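# Unplug charger from power strip and set it down

## Task

Pull the charger out of the power strip and set it on the table, with the strip left lying flat on the table. Both must stay that way on their own, not held by the robot. At the end, release everything and move the grippers away.

## Robot and tools

Robot: two 7-joint Kinova Gen3 arms, left_arm and right_arm, each ending in a Robotiq 2F-85 parallel gripper with a wrist camera. The names are labels only, not sides of any image. Bases in the scene frame: left_arm at (+0.016, +0.400, 0) m with quat_wxyz (+0.996, 0, 0, +0.091); right_arm at (-0.027, -0.393, 0) m with quat_wxyz (+0.996, 0, 0, -0.094).

Scene frame: origin on the table surface midway between the arms, +x out over the table, +z up, left_arm on the +y side. Every pose in calls and results uses this frame. Gripper frame: fingers point along its +z; the pads close along its y. end_effector_position is the spot between the pads when shut; closed fingertips extend about 19 mm past it (6 mm when fully open), and closing pushes the tips about 13 mm farther out, so keep that margin above the table.

The row (shared by execute_actions and move): 18 numbers, always all 18 even if one arm is idle. First left_arm: x, y, z (metres), qw, qx, qy, qz (w first), gripper position, gripper speed; then the same nine for right_arm. x, y, z and the quaternion are an absolute target pose for that gripper in the scene frame, not an offset. Position and speed are each in [-1, 1]. Position: +1 fully open (85 mm gap), 0 about 41 mm, pads touch near -0.8, -1 closes until blocked (full grip, roughly 190 to 235 N per pad). Speed: about 20 mm/s at -1, 85 at 0, 150 at +1. To hold an arm still, resend its last reported position and quaternion plus its current gripper numbers; a 0 is a real command, not a blank. To keep orientation steady, repeat one fixed quaternion rather than copying drifted readings.

execute_actions(actions): a list of actions, run in order. Each action is a table of up to 15 rows, one per 1/30 s step; if shorter, its final row is held to fill 15 steps. An empty list just returns state and images. Each step the commanded pose is clipped to within 70 mm and 16 degrees of the measured pose, so distant targets need several actions. An action is rejected for both arms if any target is over 0.6 m from that gripper's current position along any of its own axes; if the first action fails this or any action is malformed, nothing in the call runs.

move(target, speed, blocking): target is one 18-number row of absolute poses; each gripper travels a straight line toward its pose, all arriving together, lasting 0.5 to 10 s (cut off at 10 s). speed is path top speed in m/s, 0.002 to 0.5, default 0.25; rotation is capped at twice that in rad/s. Gripper numbers are applied at the start. Paths ignore obstacles and the other arm, and the hand may lag, stray or overshoot speed near full reach. Faster moves and targets deeper past contact hit and press harder. The result adds a move: line with the ending (done, off_target, moving, held, fault), active limits (paced = pose clipped; held = steps blocked, after which the arm may jump faster), and each gripper's distance from its pose. With blocking=false the result returns after 0.5 s while motion continues; call wait or stop before sending more rows or moves.

wait(seconds): 0 to 10; arms hold their last command, a running move continues and may end it early. stop(): brakes a running move (needs room); fingers keep moving. zoom_image(camera, region): camera is cam_left_wrist or cam_right_wrist (both 896x504); region [x0, y0, x1, y1] in pixels, top-left origin, at most 504 by 504. read_manual(section): licence texts only. finished_scene(scene): ends the current scene, given its number; irreversible, so only call it once the goal holds without the robot.

Results: a state line left_arm: … | right_arm: … with each gripper's position and quat_wxyz (printed position can be off, more at long reach); Hand target lines showing where the controller is steering each gripper; position_measured_pct, roughly 50 minus 50 times the finger position (0 = fully open). Fingers stopping short of the request below about 90 means something is held or blocking; about 90 or slightly above means pads met on nothing or something very thin. A pose unreachable line means the clearance check altered or blocked commands for the named arm. MOTOR HOT warns from 60 °C; at 75 °C an OVER-TEMPERATURE FAULT lets the arm sink. TORQUE FAULT: hitting a joint load limit (48.6 N m for the four larger joints, 30.6 for the three wrist joints, held weight included) freezes that arm for 10 s and drops the rest of the call.

Gripping: for a firm grip send -1 and keep sending it. For a gentle grip open first, then close to just under the object's width. Release by commanding wider than the object. Fingers stay put until the position number changes by 0.01 or more, but re-close on their own up to the requested value if the object slips or is lost. Random brief tugs or pushes may occur.

Avoid: knocking anything off the table, drops, slams, hard pushes, arms colliding or pressing on each other. Orientation is secondary to position when both cannot be met; elbows never fully straighten. Finish by opening and retreating both grippers so the charger rests on the table and the strip lies flat unaided.

Each tool is called after ">>>" by a JSON object that holds its "fn" and its "kwargs", one argument or row to a line.

## Session

>>> {"fn": "execute_actions", "kwargs": {
  "actions": []
}}

Scene clock: 0.00 s.
left_arm: end_effector_position=(+0.5921, +0.6069, +0.2531) position_measured_pct=0.0 end_effector_quat_wxyz=(+0.341, -0.570, +0.743, -0.082) | right_arm: end_effector_position=(+0.2284, +0.0650, +0.2213) position_measured_pct=0.0 end_effector_quat_wxyz=(-0.130, +0.929, -0.268, +0.221)
Joint positions: left_arm=[-0.013  0.389 -0.233  1.825  0.281  0.227  2.25 ] | right_arm=[-1.461  0.427 -0.151  1.742  0.714  0.886  2.308]
Joint velocities: left_arm=[-0.001 -0.    -0.    -0.001 -0.     0.    -0.   ] | right_arm=[ 0.    -0.001 -0.    -0.001 -0.    -0.001 -0.001]
Motor temperatures (°C, as the motors report them): left_arm=[38 33 33 34 36 42 40] | right_arm=[33 34 30 34 37 37 47]
Hand target (left_arm): +0.592, +0.607, +0.253; +0.341, -0.570, +0.743, -0.082
Hand target (right_arm): +0.228, +0.065, +0.221; -0.130, +0.929, -0.268, +0.221

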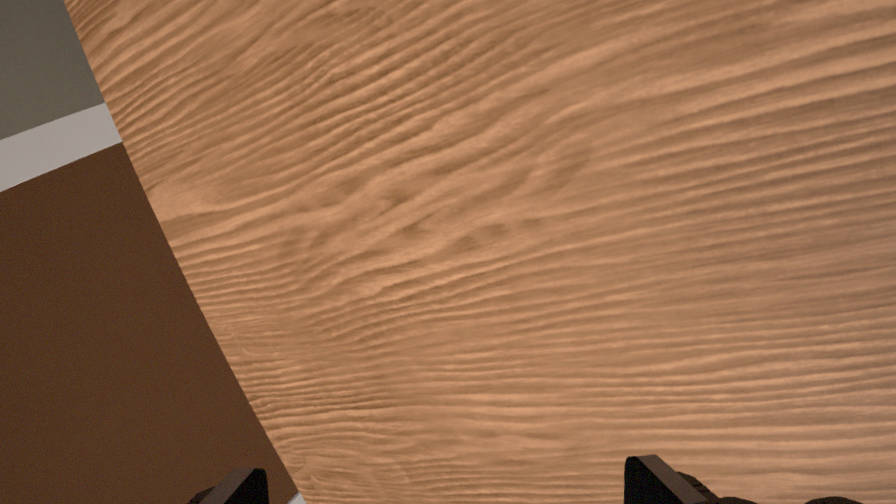

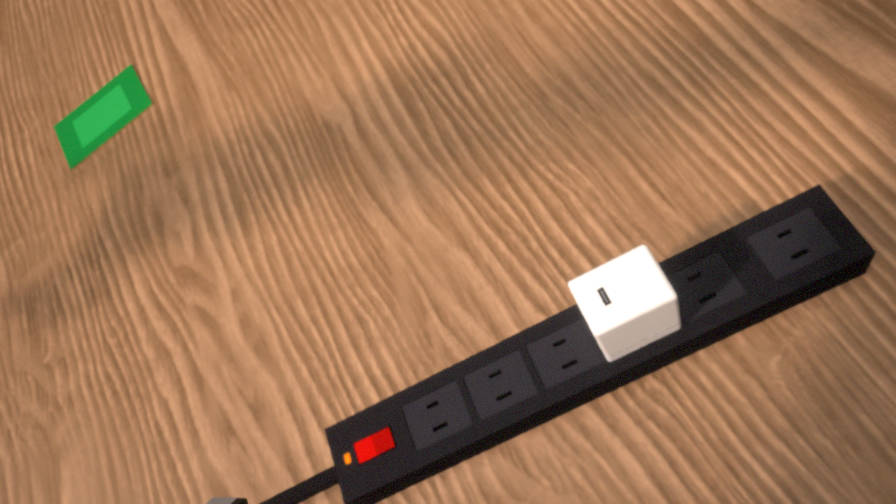

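>>> {"fn": "move", "kwargs": {
  "target": [0.32,0.17,0.17,0.163,0.641,-0.736,0.142,1,0,0.30,-0.005,0.2,0,0.657,-0.754,0,1,0]
}}

Scene clock: 3.23 s.
left_arm: end_effector_position=(+0.3199, +0.1699, +0.1694) position_measured_pct=0.0 end_effector_quat_wxyz=(-0.163, -0.642, +0.736, -0.141) | right_arm: end_effector_position=(+0.2996, -0.0052, +0.1999) position_measured_pct=0.0 end_effector_quat_wxyz=(+0.001, +0.657, -0.754, -0.000)
Joint positions: left_arm=[ 0.451  0.308 -0.052  2.104  0.647  0.806  2.751] | right_arm=[-1.063  0.555 -0.073  1.446  0.041  1.143  2.049]
Joint velocities: left_arm=[-0.     0.004 -0.     0.001 -0.     0.001  0.   ] | right_arm=[ 0.003  0.001  0.003 -0.001 -0.002  0.002  0.002]
Motor temperatures (°C, as the motors report them): left_arm=[38 34 33 34 36 42 40] | right_arm=[33 34 30 34 37 37 47]
Hand target (left_arm): +0.320, +0.170, +0.169; -0.164, -0.642, +0.736, -0.141
Hand target (right_arm): +0.300, -0.005, +0.200; -0.001, -0.657, +0.754, +0.000
Off the commanded pose (left_arm): 0.001 m, 0 deg.
Off the commanded pose (right_arm): 0.001 m, 0 deg.
move: done

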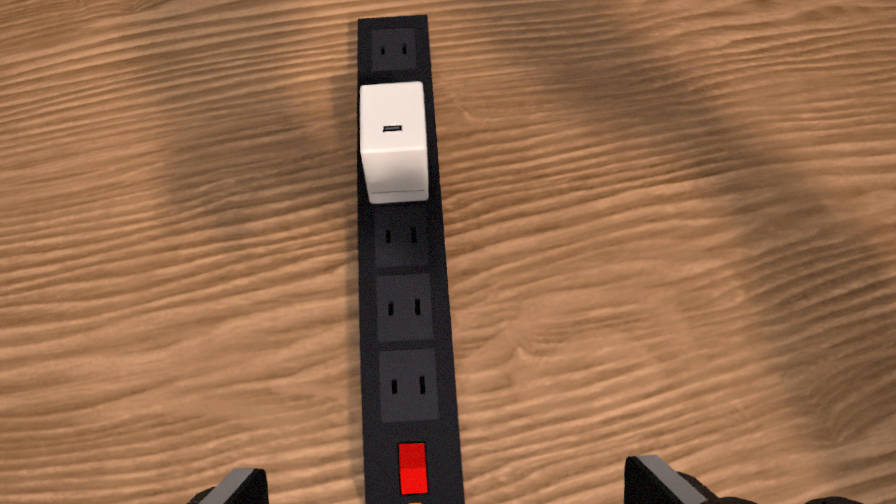

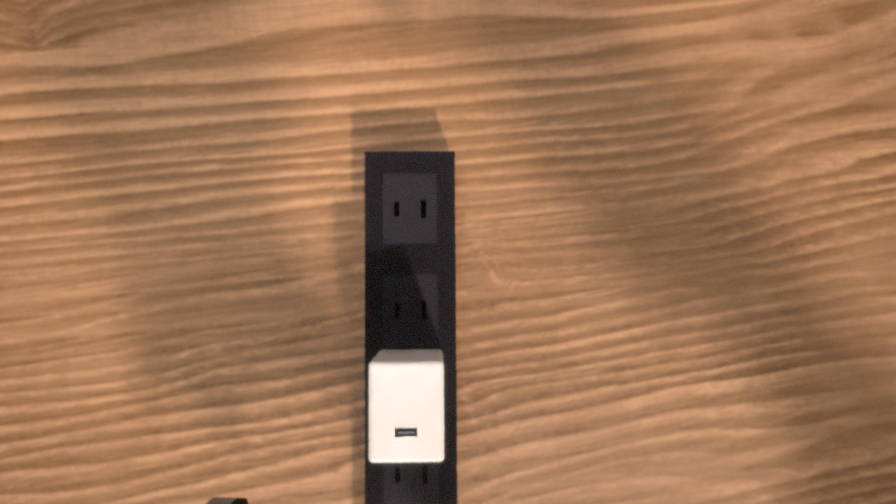

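>>> {"fn": "move", "kwargs": {
  "target": [0.332,0.145,0.07,0.163,0.641,-0.736,0.142,1,0,0.312,0.0,0.12,0,0.657,-0.754,0,1,0],
  "speed": 0.15
}}

Scene clock: 4.43 s.
left_arm: end_effector_position=(+0.3322, +0.1449, +0.0704) position_measured_pct=0.0 end_effector_quat_wxyz=(-0.163, -0.641, +0.736, -0.142) | right_arm: end_effector_position=(+0.3117, -0.0002, +0.1202) position_measured_pct=0.0 end_effector_quat_wxyz=(-0.000, +0.657, -0.754, -0.000)
Joint positions: left_arm=[0.428 0.571 0.057 2.151 0.891 0.524 2.491] | right_arm=[-1.053  0.673 -0.07   1.516  0.053  0.954  2.054]
Joint velocities: left_arm=[-0.001  0.008 -0.001  0.002  0.002 -0.    -0.001] | right_arm=[ 0.     0.002  0.001 -0.001 -0.    -0.     0.002]
Motor temperatures (°C, as the motors report them): left_arm=[38 34 33 34 36 42 40] | right_arm=[33 34 30 34 37 37 47]
Hand target (left_arm): +0.332, +0.145, +0.070; -0.163, -0.641, +0.736, -0.142
Hand target (right_arm): +0.312, -0.000, +0.120; -0.000, -0.657, +0.754, +0.000
Off the commanded pose (left_arm): 0.000 m, 0 deg.
Off the commanded pose (right_arm): 0.000 m, 0 deg.
move: done

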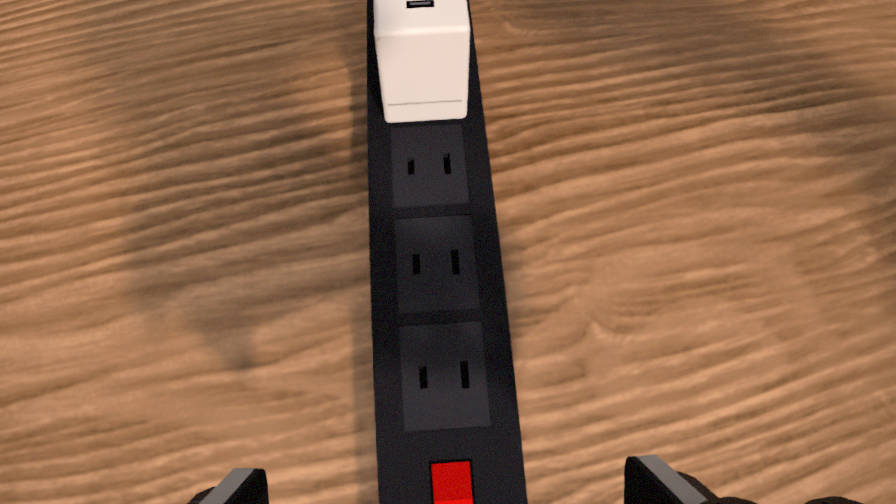

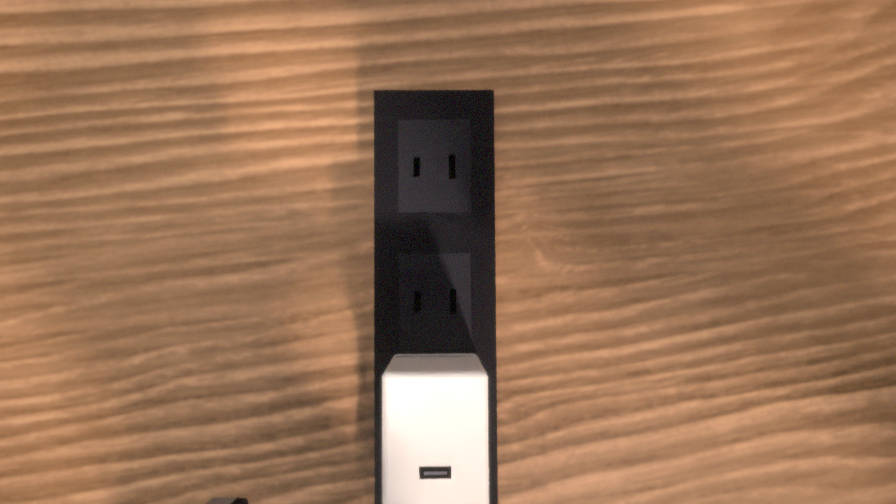

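>>> {"fn": "move", "kwargs": {
  "target": [0.329,0.14,0.026,0.163,0.641,-0.736,0.142,1,0,0.311,-0.003,0.058,0,0.657,-0.754,0,1,0],
  "speed": 0.08
}}

>>> {"fn": "move", "kwargs": {
  "target": [0.329,0.14,0.026,0.163,0.641,-0.736,0.142,0.2,0,0.311,-0.003,0.058,0,0.657,-0.754,0,0.1,0]
}}

Scene clock: 5.70 s.
left_arm: end_effector_position=(+0.3291, +0.1398, +0.0262) position_measured_pct=0.0 end_effector_quat_wxyz=(-0.163, -0.641, +0.736, -0.142) | right_arm: end_effector_position=(+0.3108, -0.0031, +0.0583) position_measured_pct=0.0 end_effector_quat_wxyz=(-0.000, +0.657, -0.754, -0.000)
Joint positions: left_arm=[0.371 0.695 0.159 2.176 1.042 0.382 2.314] | right_arm=[-1.053  0.762 -0.066  1.581  0.063  0.8    2.048]
Joint velocities: left_arm=[-0.003  0.006 -0.004 -0.     0.002  0.002 -0.002] | right_arm=[-0.     0.003 -0.     0.001 -0.     0.001  0.   ]
Motor temperatures (°C, as the motors report them): left_arm=[38 34 33 34 36 42 40] | right_arm=[33 34 30 34 37 37 47]
Hand target (left_arm): +0.329, +0.140, +0.026; -0.163, -0.641, +0.736, -0.142
Hand target (right_arm): +0.311, -0.003, +0.058; -0.000, -0.657, +0.754, +0.000
Off the commanded pose (left_arm): 0.000 m, 0 deg.
Off the commanded pose (right_arm): 0.000 m, 0 deg.
move: done

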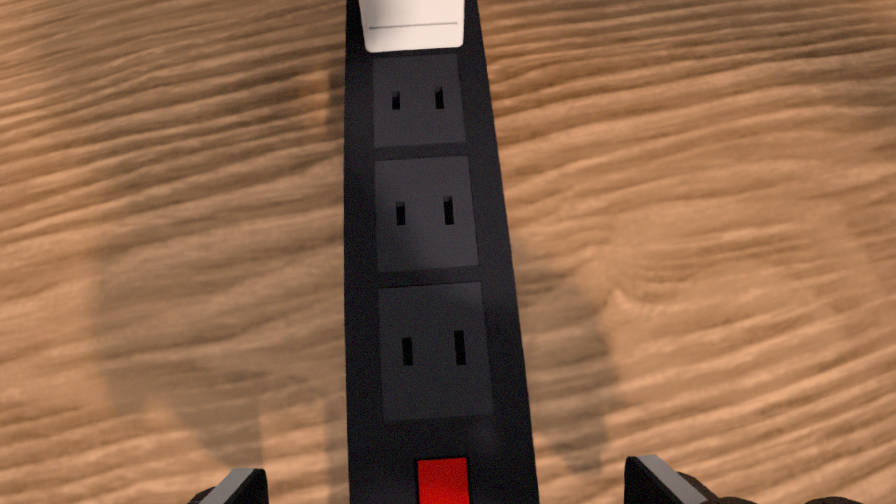

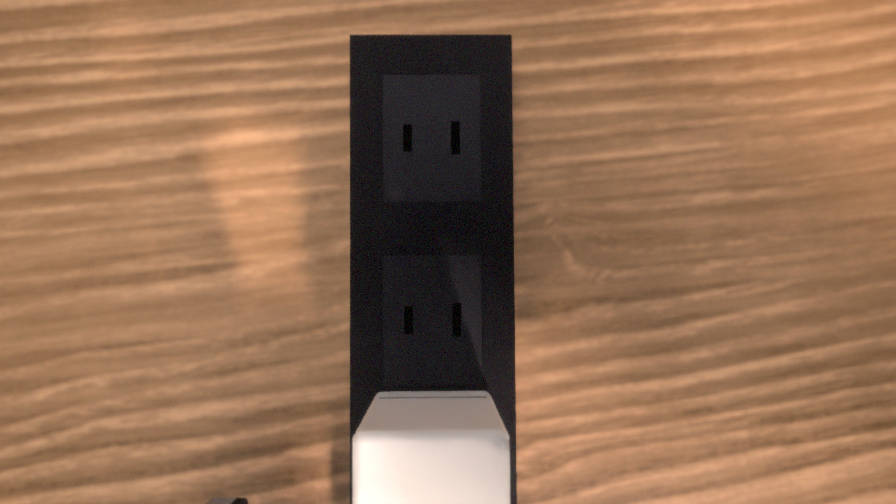

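Scene clock: 6.57 s.
left_arm: end_effector_position=(+0.3290, +0.1400, +0.0260) position_measured_pct=40.1 end_effector_quat_wxyz=(-0.163, -0.641, +0.736, -0.142) | right_arm: end_effector_position=(+0.3110, -0.0030, +0.0580) position_measured_pct=45.2 end_effector_quat_wxyz=(-0.000, +0.657, -0.754, +0.000)
Joint positions: left_arm=[0.37  0.696 0.159 2.176 1.043 0.381 2.313] | right_arm=[-1.053  0.763 -0.065  1.58   0.063  0.8    2.047]
Joint velocities: left_arm=[ 0.     0.    -0.001  0.001  0.    -0.002  0.001] | right_arm=[ 0.     0.    -0.    -0.001  0.     0.001 -0.   ]
Motor temperatures (°C, as the motors report them): left_arm=[38 34 33 34 36 42 40] | right_arm=[33 34 30 34 37 37 47]
Hand target (left_arm): +0.329, +0.140, +0.026; -0.163, -0.641, +0.736, -0.142
Hand target (right_arm): +0.311, -0.003, +0.058; -0.000, -0.657, +0.754, -0.000
Off the commanded pose (left_arm): 0.000 m, 0 deg.
Off the commanded pose (right_arm): 0.000 m, 0 deg.
move: done

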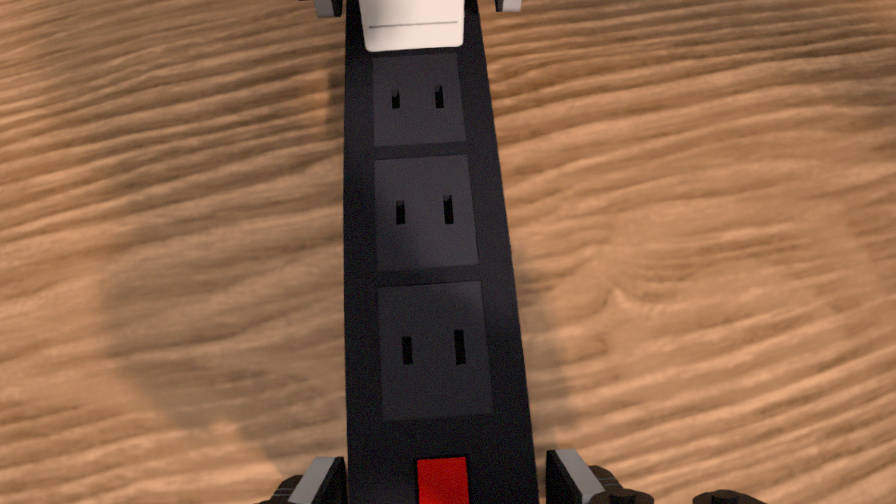

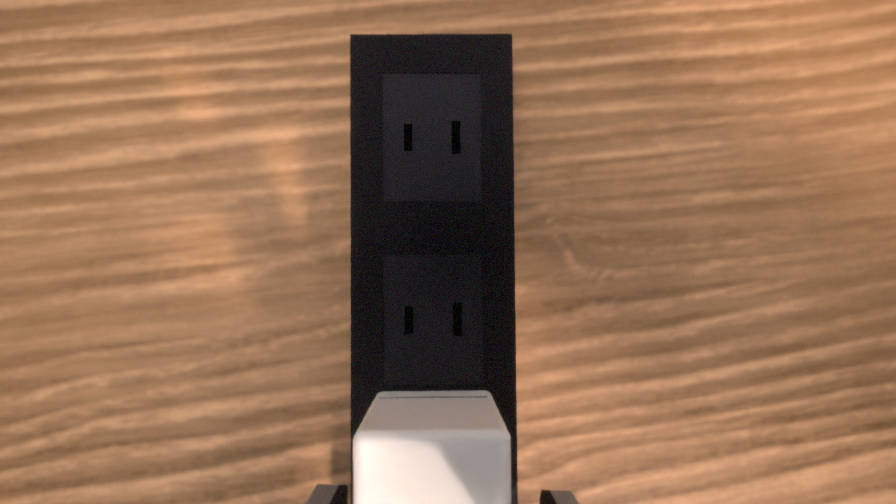

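>>> {"fn": "move", "kwargs": {
  "target": [0.330,0.14,0.024,0.163,0.641,-0.736,0.142,0.2,0,0.313,-0.003,0.057,0,0.657,-0.754,0,0.1,0]
}}

>>> {"fn": "move", "kwargs": {
  "target": [0.330,0.14,0.024,0.163,0.641,-0.736,0.142,-1,-0.5,0.313,-0.003,0.057,0,0.657,-0.754,0,-1,-0.5]
}}

>>> {"fn": "move", "kwargs": {
  "target": [0.330,0.14,0.024,0.163,0.641,-0.736,0.142,-1,-0.5,0.313,-0.003,0.085,0,0.657,-0.754,0,-1,-0.5],
  "speed": 0.02
}}

Scene clock: 7.37 s.
left_arm: end_effector_position=(+0.3300, +0.1400, +0.0240) position_measured_pct=40.1 end_effector_quat_wxyz=(-0.163, -0.641, +0.736, -0.142) | right_arm: end_effector_position=(+0.3130, -0.0030, +0.0570) position_measured_pct=45.2 end_effector_quat_wxyz=(-0.000, +0.657, -0.754, -0.000)
Joint positions: left_arm=[0.368 0.703 0.162 2.173 1.046 0.378 2.307] | right_arm=[-1.05   0.767 -0.065  1.576  0.063  0.801  2.05 ]
Joint velocities: left_arm=[-0.001  0.    -0.    -0.    -0.     0.001 -0.001] | right_arm=[ 0.     0.001  0.001 -0.002 -0.     0.001 -0.001]
Motor temperatures (°C, as the motors report them): left_arm=[38 34 33 34 36 42 40] | right_arm=[33 34 30 34 37 37 47]
Hand target (left_arm): +0.330, +0.140, +0.024; -0.163, -0.641, +0.736, -0.142
Hand target (right_arm): +0.313, -0.003, +0.057; -0.000, -0.657, +0.754, +0.000
Off the commanded pose (left_arm): 0.000 m, 0 deg.
Off the commanded pose (right_arm): 0.000 m, 0 deg.
move: done

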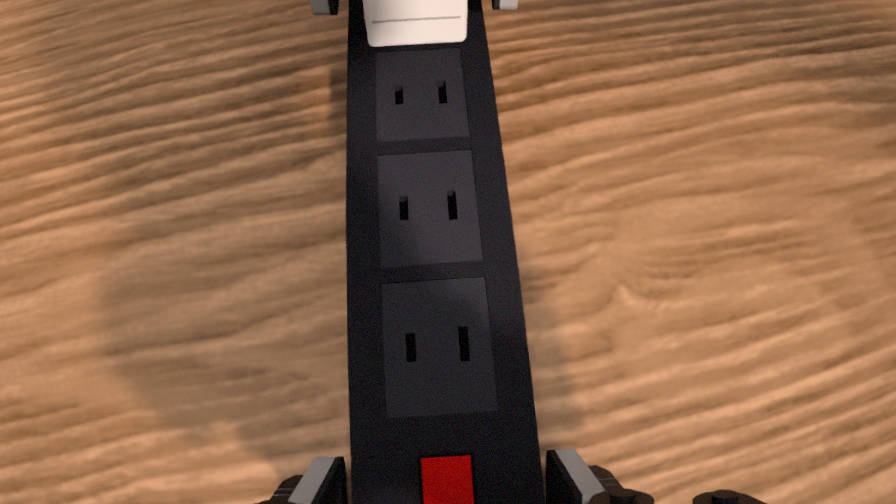

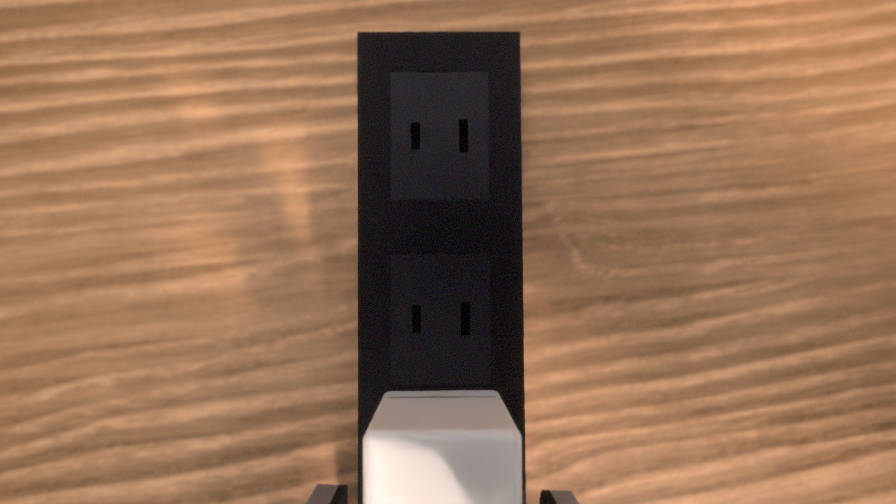

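Scene clock: 8.07 s.
left_arm: end_effector_position=(+0.3303, +0.1401, +0.0247) position_measured_pct=50.4 end_effector_quat_wxyz=(-0.163, -0.641, +0.736, -0.143) | right_arm: end_effector_position=(+0.3130, -0.0030, +0.0573) position_measured_pct=62.3 end_effector_quat_wxyz=(-0.000, +0.657, -0.754, +0.000)
Joint positions: left_arm=[0.367 0.701 0.162 2.174 1.046 0.379 2.307] | right_arm=[-1.05   0.766 -0.066  1.576  0.064  0.801  2.051]
Joint velocities: left_arm=[ 0.002  0.    -0.001 -0.001  0.001  0.    -0.   ] | right_arm=[-0.     0.    -0.001  0.001  0.    -0.001  0.001]
Motor temperatures (°C, as the motors report them): left_arm=[38 34 33 34 36 42 40] | right_arm=[33 34 30 34 37 37 47]
Hand target (left_arm): +0.330, +0.140, +0.024; -0.163, -0.641, +0.736, -0.142
Hand target (right_arm): +0.313, -0.003, +0.057; -0.000, -0.657, +0.754, -0.000
Off the commanded pose (left_arm): 0.001 m, 0 deg.
Off the commanded pose (right_arm): 0.000 m, 0 deg.
move: done

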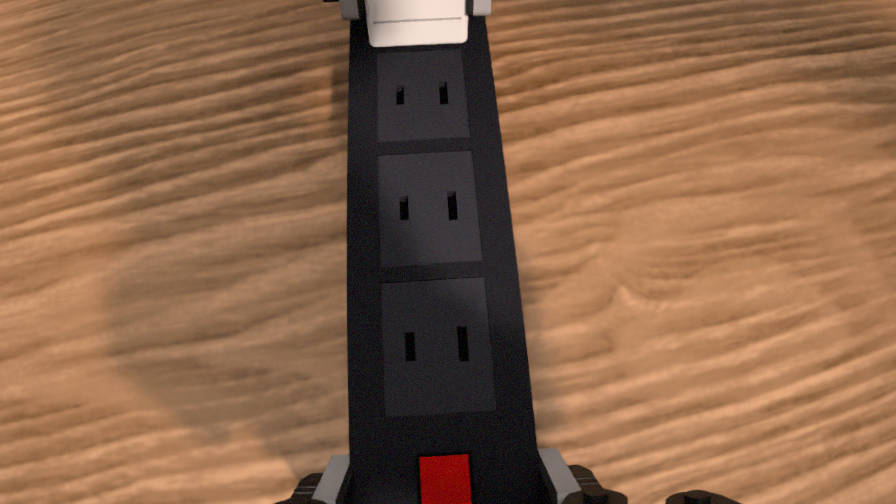

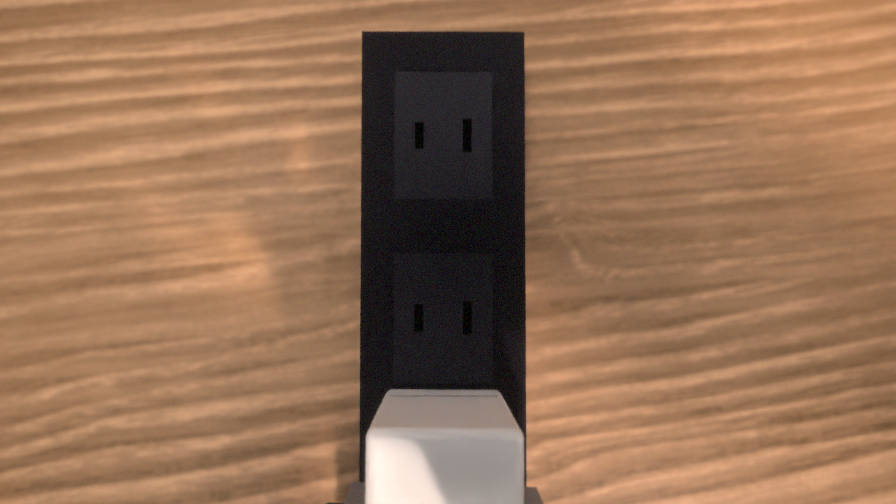

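Scene clock: 9.67 s.
left_arm: end_effector_position=(+0.3298, +0.1362, +0.0275) position_measured_pct=50.4 end_effector_quat_wxyz=(-0.165, -0.639, +0.737, -0.146) | right_arm: end_effector_position=(+0.3114, -0.0051, +0.0800) position_measured_pct=62.3 end_effector_quat_wxyz=(+0.005, +0.657, -0.754, +0.001)
Joint positions: left_arm=[0.377 0.696 0.155 2.171 1.057 0.391 2.299] | right_arm=[-1.049  0.731 -0.068  1.558  0.059  0.865  2.053]
Joint velocities: left_arm=[ 0.008 -0.002 -0.01  -0.     0.009  0.005 -0.007] | right_arm=[-0.001 -0.     0.    -0.001  0.    -0.     0.001]
Motor temperatures (°C, as the motors report them): left_arm=[38 34 33 34 36 42 40] | right_arm=[33 34 30 34 37 37 47]
Hand target (left_arm): +0.330, +0.140, +0.024; -0.163, -0.641, +0.736, -0.142
Hand target (right_arm): +0.313, -0.003, +0.085; +0.000, -0.657, +0.754, -0.000
Off the commanded pose (left_arm): 0.005 m, 1 deg.
Off the commanded pose (right_arm): 0.006 m, 1 deg.
move: off_target (left_arm, right_arm)

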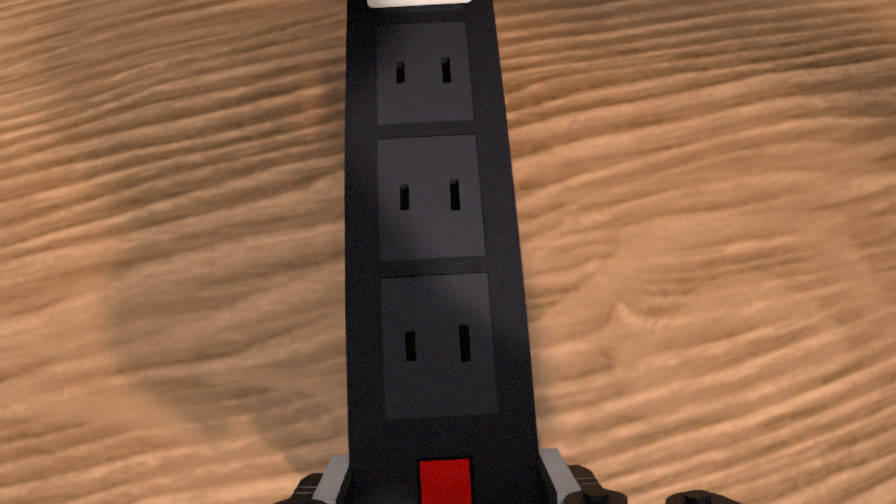

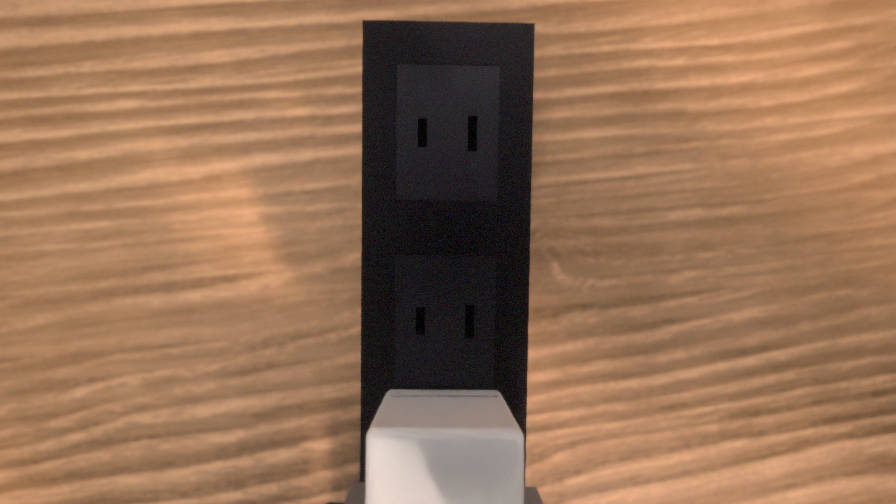

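>>> {"fn": "move", "kwargs": {
  "target": [0.330,0.14,0.024,0.163,0.641,-0.736,0.142,-1,-0.5,0.313,-0.003,0.057,0,0.657,-0.754,0,-1,-0.5],
  "speed": 0.03
}}

>>> {"fn": "move", "kwargs": {
  "target": [0.330,0.14,0.027,0.258,0.617,-0.709,0.225,0.4,0.5,0.313,-0.003,0.057,0,0.657,-0.754,0,-1,-0.5],
  "speed": 0.1
}}

>>> {"fn": "move", "kwargs": {
  "target": [0.319,0.06,0.023,0.258,0.617,-0.709,0.225,0.4,0.5,0.313,-0.003,0.057,0,0.657,-0.754,0,-1,-0.5],
  "speed": 0.07
}}

Scene clock: 10.87 s.
left_arm: end_effector_position=(+0.3312, +0.1400, +0.0247) position_measured_pct=50.4 end_effector_quat_wxyz=(-0.162, -0.642, +0.736, -0.143) | right_arm: end_effector_position=(+0.3133, -0.0027, +0.0596) position_measured_pct=62.3 end_effector_quat_wxyz=(-0.001, +0.657, -0.754, -0.000)
Joint positions: left_arm=[0.376 0.699 0.15  2.172 1.057 0.383 2.299] | right_arm=[-1.05   0.762 -0.066  1.576  0.064  0.803  2.05 ]
Joint velocities: left_arm=[-0.002  0.     0.002 -0.001 -0.002 -0.001  0.001] | right_arm=[ 0.     0.001 -0.     0.    -0.     0.     0.001]
Motor temperatures (°C, as the motors report them): left_arm=[38 34 33 34 36 42 40] | right_arm=[33 34 30 34 37 37 47]
Hand target (left_arm): +0.330, +0.140, +0.024; -0.163, -0.641, +0.736, -0.142
Hand target (right_arm): +0.313, -0.003, +0.057; -0.000, -0.657, +0.754, +0.000
Off the commanded pose (left_arm): 0.001 m, 0 deg.
Off the commanded pose (right_arm): 0.003 m, 0 deg.
move: done

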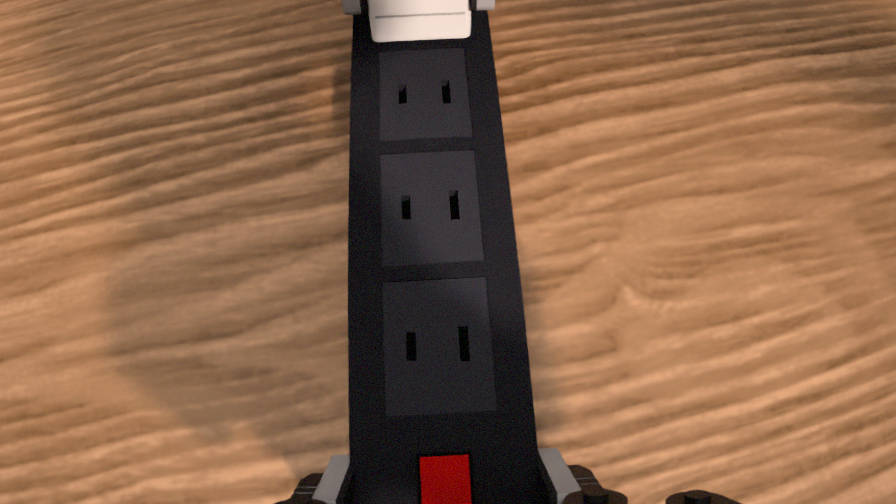

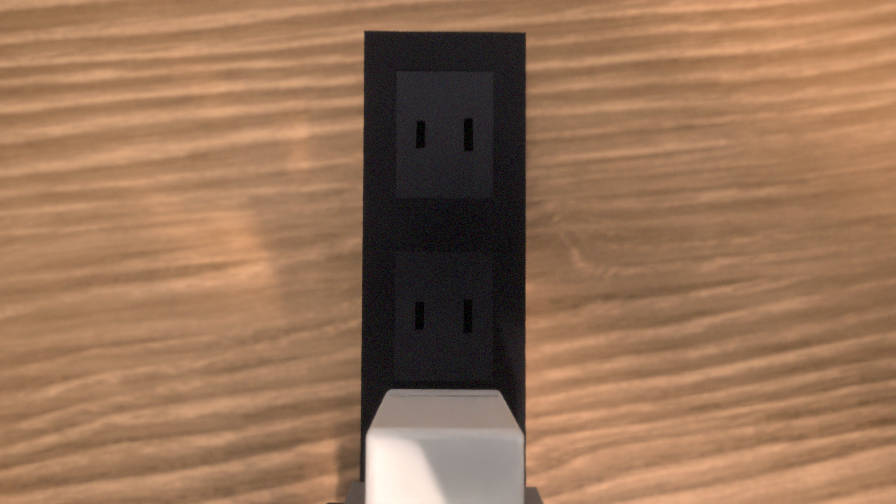

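Scene clock: 12.43 s.
left_arm: end_effector_position=(+0.3298, +0.1399, +0.0271) position_measured_pct=29.8 end_effector_quat_wxyz=(-0.258, -0.616, +0.709, -0.224) | right_arm: end_effector_position=(+0.3132, -0.0026, +0.0591) position_measured_pct=62.3 end_effector_quat_wxyz=(-0.001, +0.657, -0.754, -0.000)
Joint positions: left_arm=[0.046 0.843 0.339 2.209 1.264 0.469 1.862] | right_arm=[-1.05   0.763 -0.066  1.576  0.063  0.803  2.05 ]
Joint velocities: left_arm=[-0.007  0.005 -0.008 -0.001  0.005  0.005 -0.005] | right_arm=[-0.     0.002 -0.    -0.001 -0.    -0.001  0.001]
Motor temperatures (°C, as the motors report them): left_arm=[38 34 33 34 36 42 40] | right_arm=[33 34 30 34 37 37 47]
Hand target (left_arm): +0.330, +0.140, +0.027; -0.258, -0.617, +0.709, -0.224
Hand target (right_arm): +0.313, -0.003, +0.057; -0.000, -0.657, +0.754, +0.000
Off the commanded pose (left_arm): 0.000 m, 0 deg.
Off the commanded pose (right_arm): 0.002 m, 0 deg.
move: done

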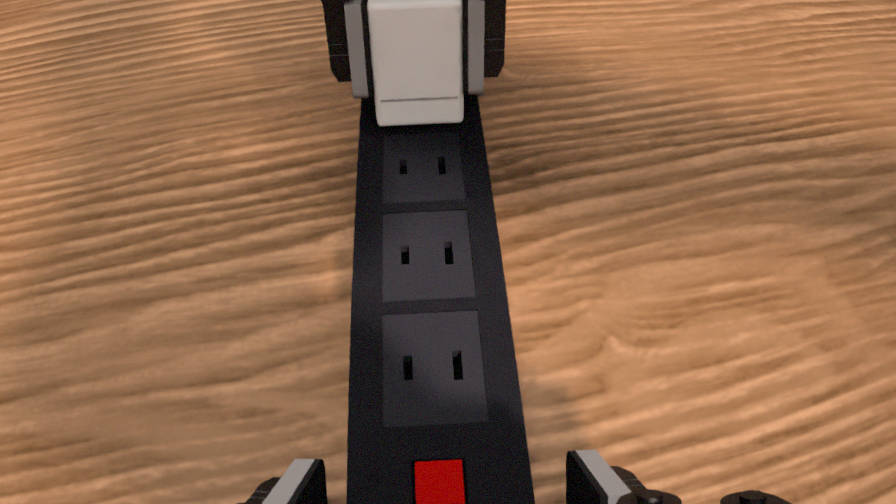

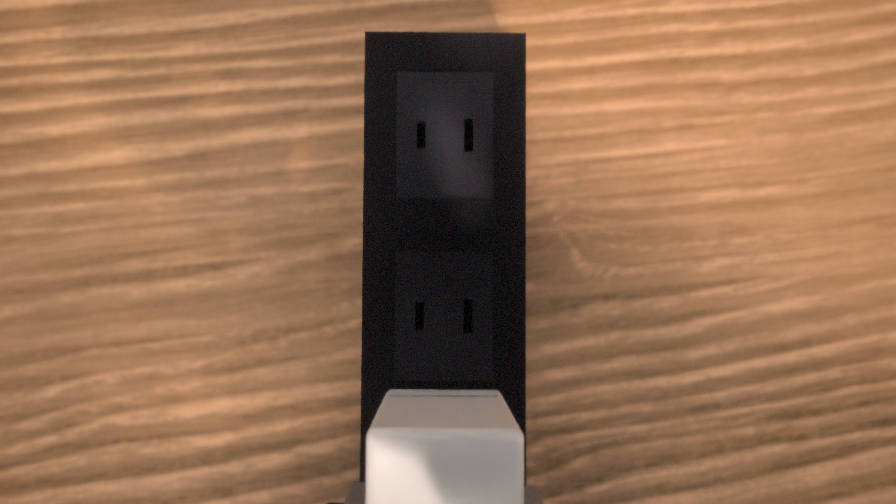

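Scene clock: 13.87 s.
left_arm: end_effector_position=(+0.3191, +0.0601, +0.0232) position_measured_pct=29.8 end_effector_quat_wxyz=(-0.258, -0.617, +0.709, -0.225) | right_arm: end_effector_position=(+0.3133, -0.0025, +0.0591) position_measured_pct=62.3 end_effector_quat_wxyz=(-0.001, +0.657, -0.754, -0.000)
Joint positions: left_arm=[0.202 0.886 0.445 2.171 1.526 0.349 1.792] | right_arm=[-1.05   0.763 -0.066  1.576  0.063  0.802  2.05 ]
Joint velocities: left_arm=[ 0.003  0.002  0.004  0.002  0.    -0.003 -0.001] | right_arm=[-0.    -0.     0.001 -0.001 -0.     0.     0.001]
Motor temperatures (°C, as the motors report them): left_arm=[38 34 33 34 36 42 40] | right_arm=[33 35 30 34 37 37 47]
Hand target (left_arm): +0.319, +0.060, +0.023; -0.258, -0.617, +0.709, -0.225
Hand target (right_arm): +0.313, -0.003, +0.057; -0.000, -0.657, +0.754, +0.000
Off the commanded pose (left_arm): 0.000 m, 0 deg.
Off the commanded pose (right_arm): 0.002 m, 0 deg.
move: done

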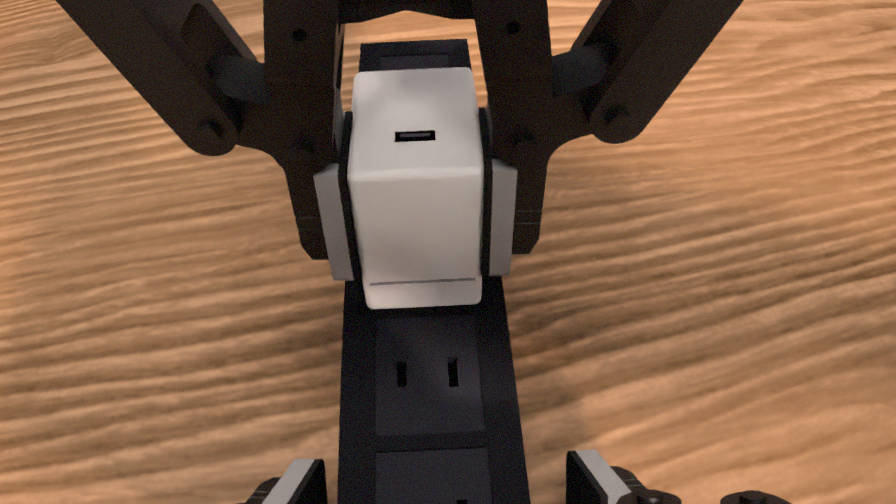

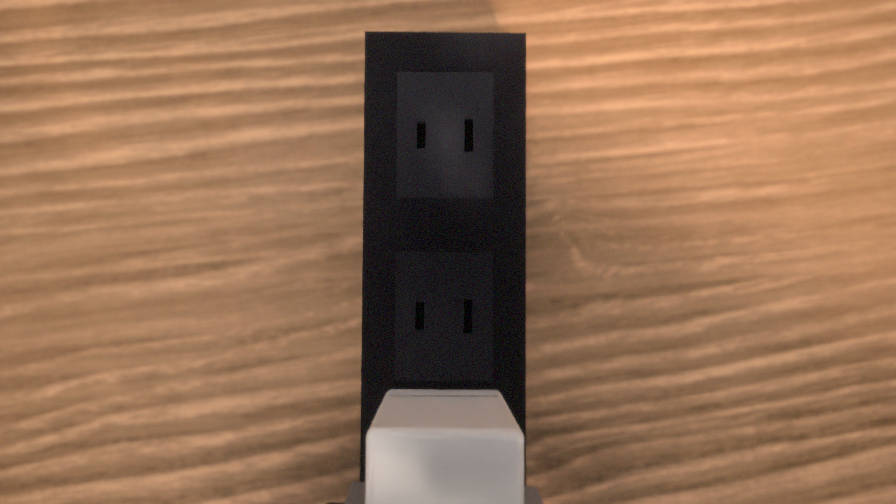

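Room to go a bit nearer, and shift +x.

>>> {"fn": "move", "kwargs": {
  "target": [0.3205,0.048,0.021,0.258,0.617,-0.709,0.225,0.4,0.5,0.313,-0.003,0.059,0,0.657,-0.754,0,-1,-0.5],
  "speed": 0.04
}}

>>> {"fn": "move", "kwargs": {
  "target": [0.3205,0.048,0.021,0.258,0.617,-0.709,0.225,-1,-0.3,0.313,-0.003,0.059,0,0.657,-0.754,0,-1,-0.5]
}}

>>> {"fn": "move", "kwargs": {
  "target": [0.3205,0.048,0.019,0.258,0.617,-0.709,0.225,-1,-0.3,0.313,-0.003,0.075,0,0.657,-0.754,0,-1,-0.5],
  "speed": 0.015
}}

Scene clock: 14.70 s.
left_arm: end_effector_position=(+0.3206, +0.0481, +0.0211) position_measured_pct=29.8 end_effector_quat_wxyz=(-0.258, -0.617, +0.709, -0.225) | right_arm: end_effector_position=(+0.3132, -0.0026, +0.0592) position_measured_pct=62.3 end_effector_quat_wxyz=(-0.001, +0.657, -0.754, -0.000)
Joint positions: left_arm=[0.228 0.897 0.453 2.15  1.543 0.337 1.8  ] | right_arm=[-1.05   0.764 -0.066  1.574  0.063  0.805  2.051]
Joint velocities: left_arm=[ 0.002  0.002  0.002 -0.001  0.    -0.001 -0.001] | right_arm=[ 0.001  0.001  0.     0.002 -0.     0.001 -0.   ]
Motor temperatures (°C, as the motors report them): left_arm=[38 34 33 34 36 42 40] | right_arm=[33 35 30 34 37 37 47]
Hand target (left_arm): +0.320, +0.048, +0.021; -0.258, -0.617, +0.709, -0.225
Hand target (right_arm): +0.313, -0.003, +0.059; +0.000, -0.657, +0.754, -0.000
Off the commanded pose (left_arm): 0.000 m, 0 deg.
Off the commanded pose (right_arm): 0.001 m, 0 deg.
move: done

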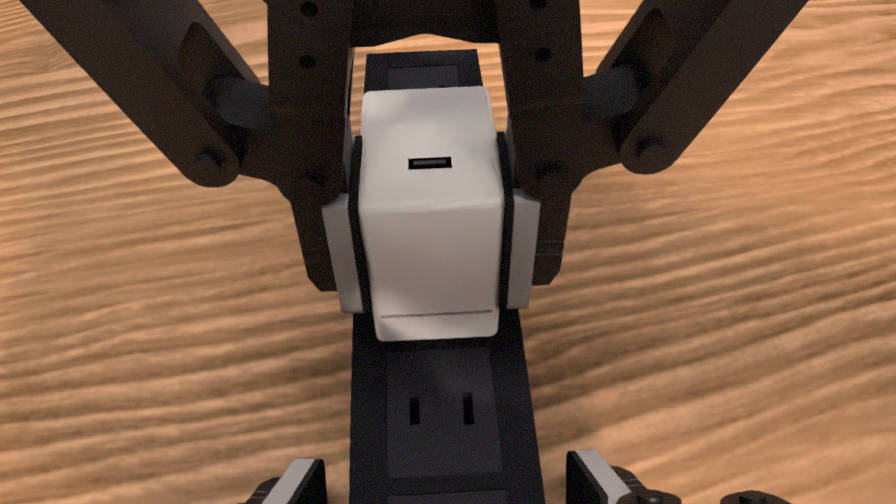

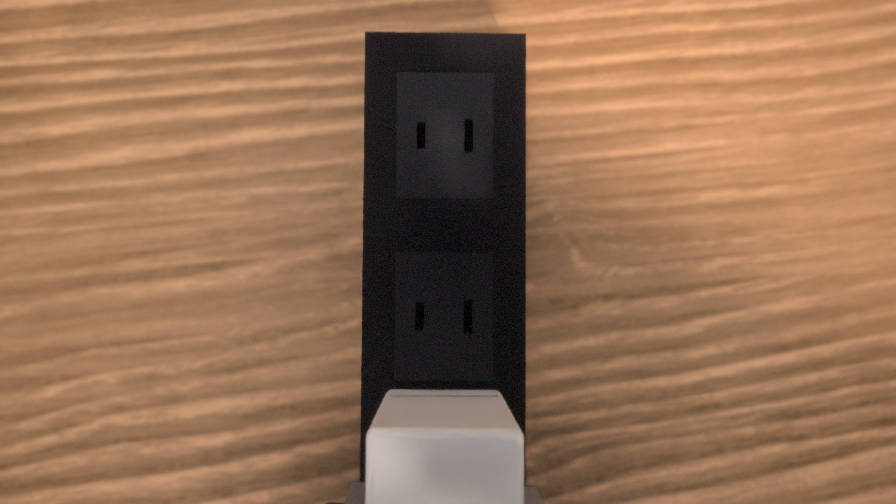

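Scene clock: 15.40 s.
left_arm: end_effector_position=(+0.3208, +0.0480, +0.0215) position_measured_pct=50.0 end_effector_quat_wxyz=(-0.258, -0.617, +0.709, -0.225) | right_arm: end_effector_position=(+0.3132, -0.0029, +0.0592) position_measured_pct=62.3 end_effector_quat_wxyz=(-0.000, +0.657, -0.754, -0.000)
Joint positions: left_arm=[0.228 0.896 0.452 2.15  1.544 0.338 1.8  ] | right_arm=[-1.05   0.763 -0.065  1.574  0.063  0.805  2.05 ]
Joint velocities: left_arm=[ 0.003 -0.    -0.002  0.001  0.    -0.    -0.   ] | right_arm=[ 0.001 -0.002  0.    -0.002  0.     0.     0.001]
Motor temperatures (°C, as the motors report them): left_arm=[38 34 33 34 36 42 40] | right_arm=[33 35 30 34 37 37 47]
Hand target (left_arm): +0.320, +0.048, +0.021; -0.258, -0.617, +0.709, -0.225
Hand target (right_arm): +0.313, -0.003, +0.059; +0.000, -0.657, +0.754, +0.000
Off the commanded pose (left_arm): 0.001 m, 0 deg.
Off the commanded pose (right_arm): 0.000 m, 0 deg.
move: done

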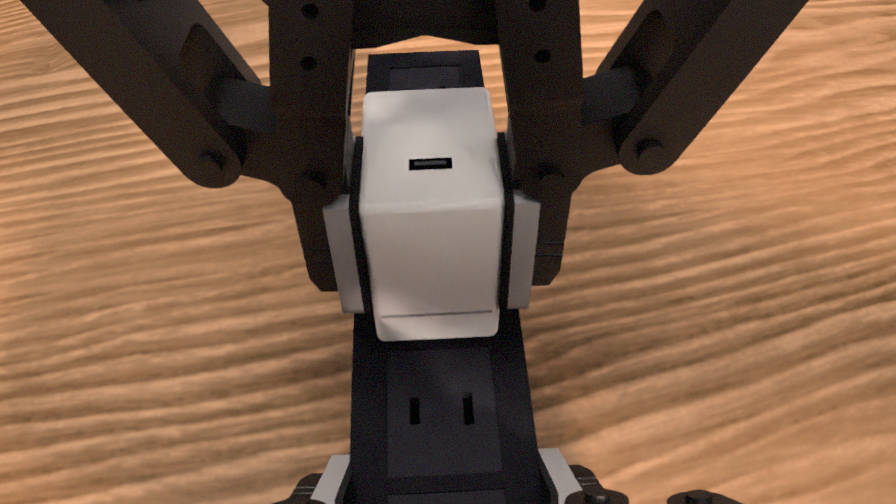

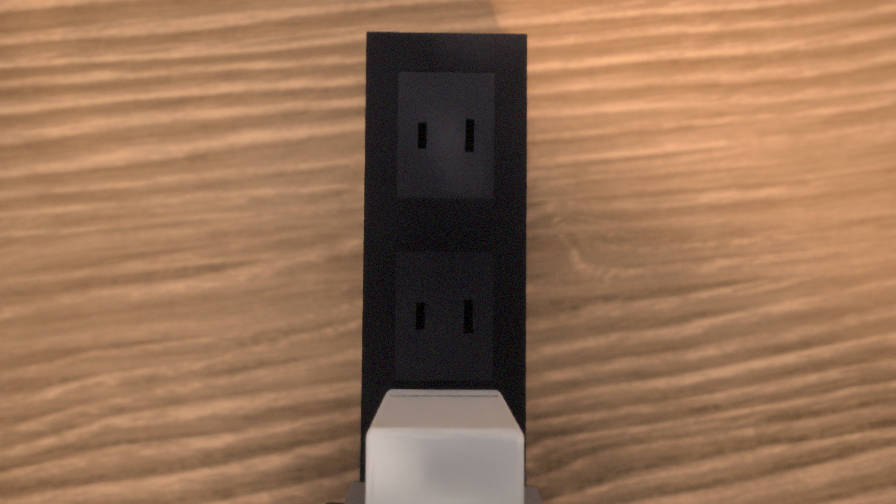

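Scene clock: 16.70 s.
left_arm: end_effector_position=(+0.3203, +0.0464, +0.0214) position_measured_pct=50.0 end_effector_quat_wxyz=(-0.259, -0.615, +0.709, -0.227) | right_arm: end_effector_position=(+0.3130, -0.0030, +0.0748) position_measured_pct=62.3 end_effector_quat_wxyz=(+0.000, +0.657, -0.754, +0.000)
Joint positions: left_arm=[0.237 0.896 0.441 2.149 1.556 0.35  1.787] | right_arm=[-1.049  0.738 -0.068  1.563  0.061  0.843  2.052]
Joint velocities: left_arm=[ 0.004 -0.002 -0.008  0.     0.002  0.007  0.   ] | right_arm=[ 0.    -0.002 -0.001  0.001  0.001  0.    -0.001]
Motor temperatures (°C, as the motors report them): left_arm=[38 34 33 34 36 42 40] | right_arm=[33 35 30 34 37 37 47]
Hand target (left_arm): +0.320, +0.048, +0.019; -0.258, -0.617, +0.709, -0.225
Hand target (right_arm): +0.313, -0.003, +0.075; +0.000, -0.657, +0.754, -0.000
Off the commanded pose (left_arm): 0.003 m, 0 deg.
Off the commanded pose (right_arm): 0.000 m, 0 deg.
move: done

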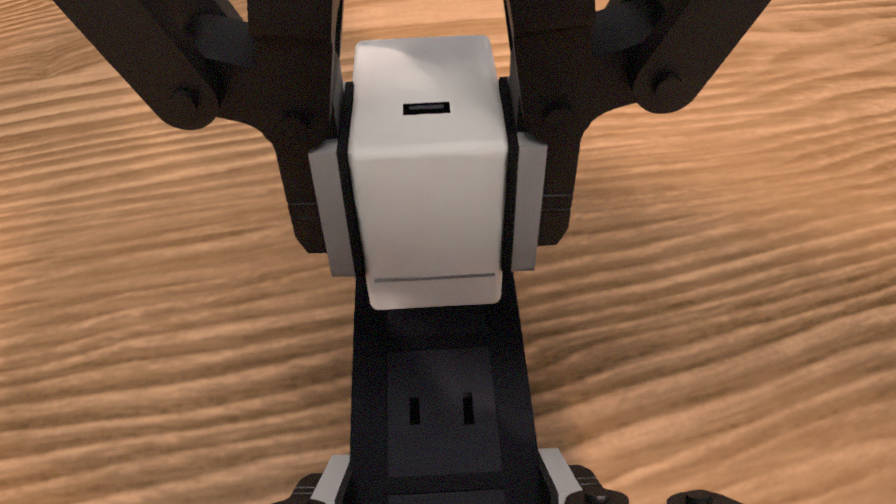

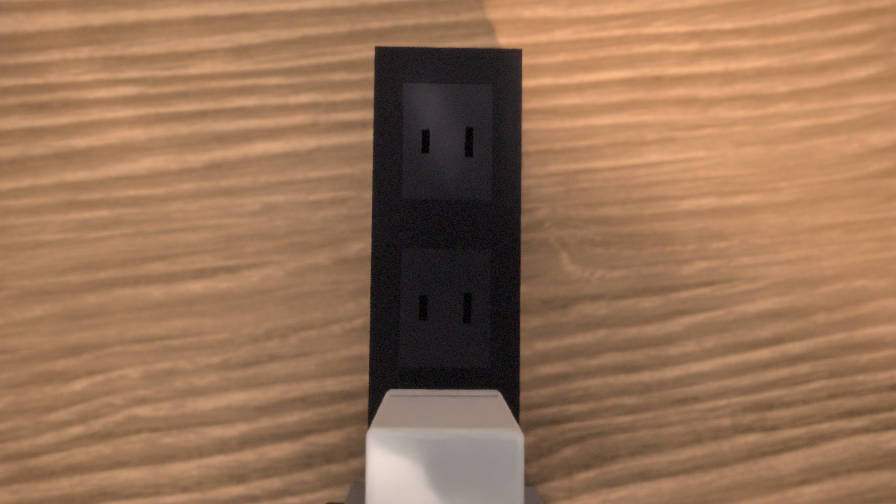

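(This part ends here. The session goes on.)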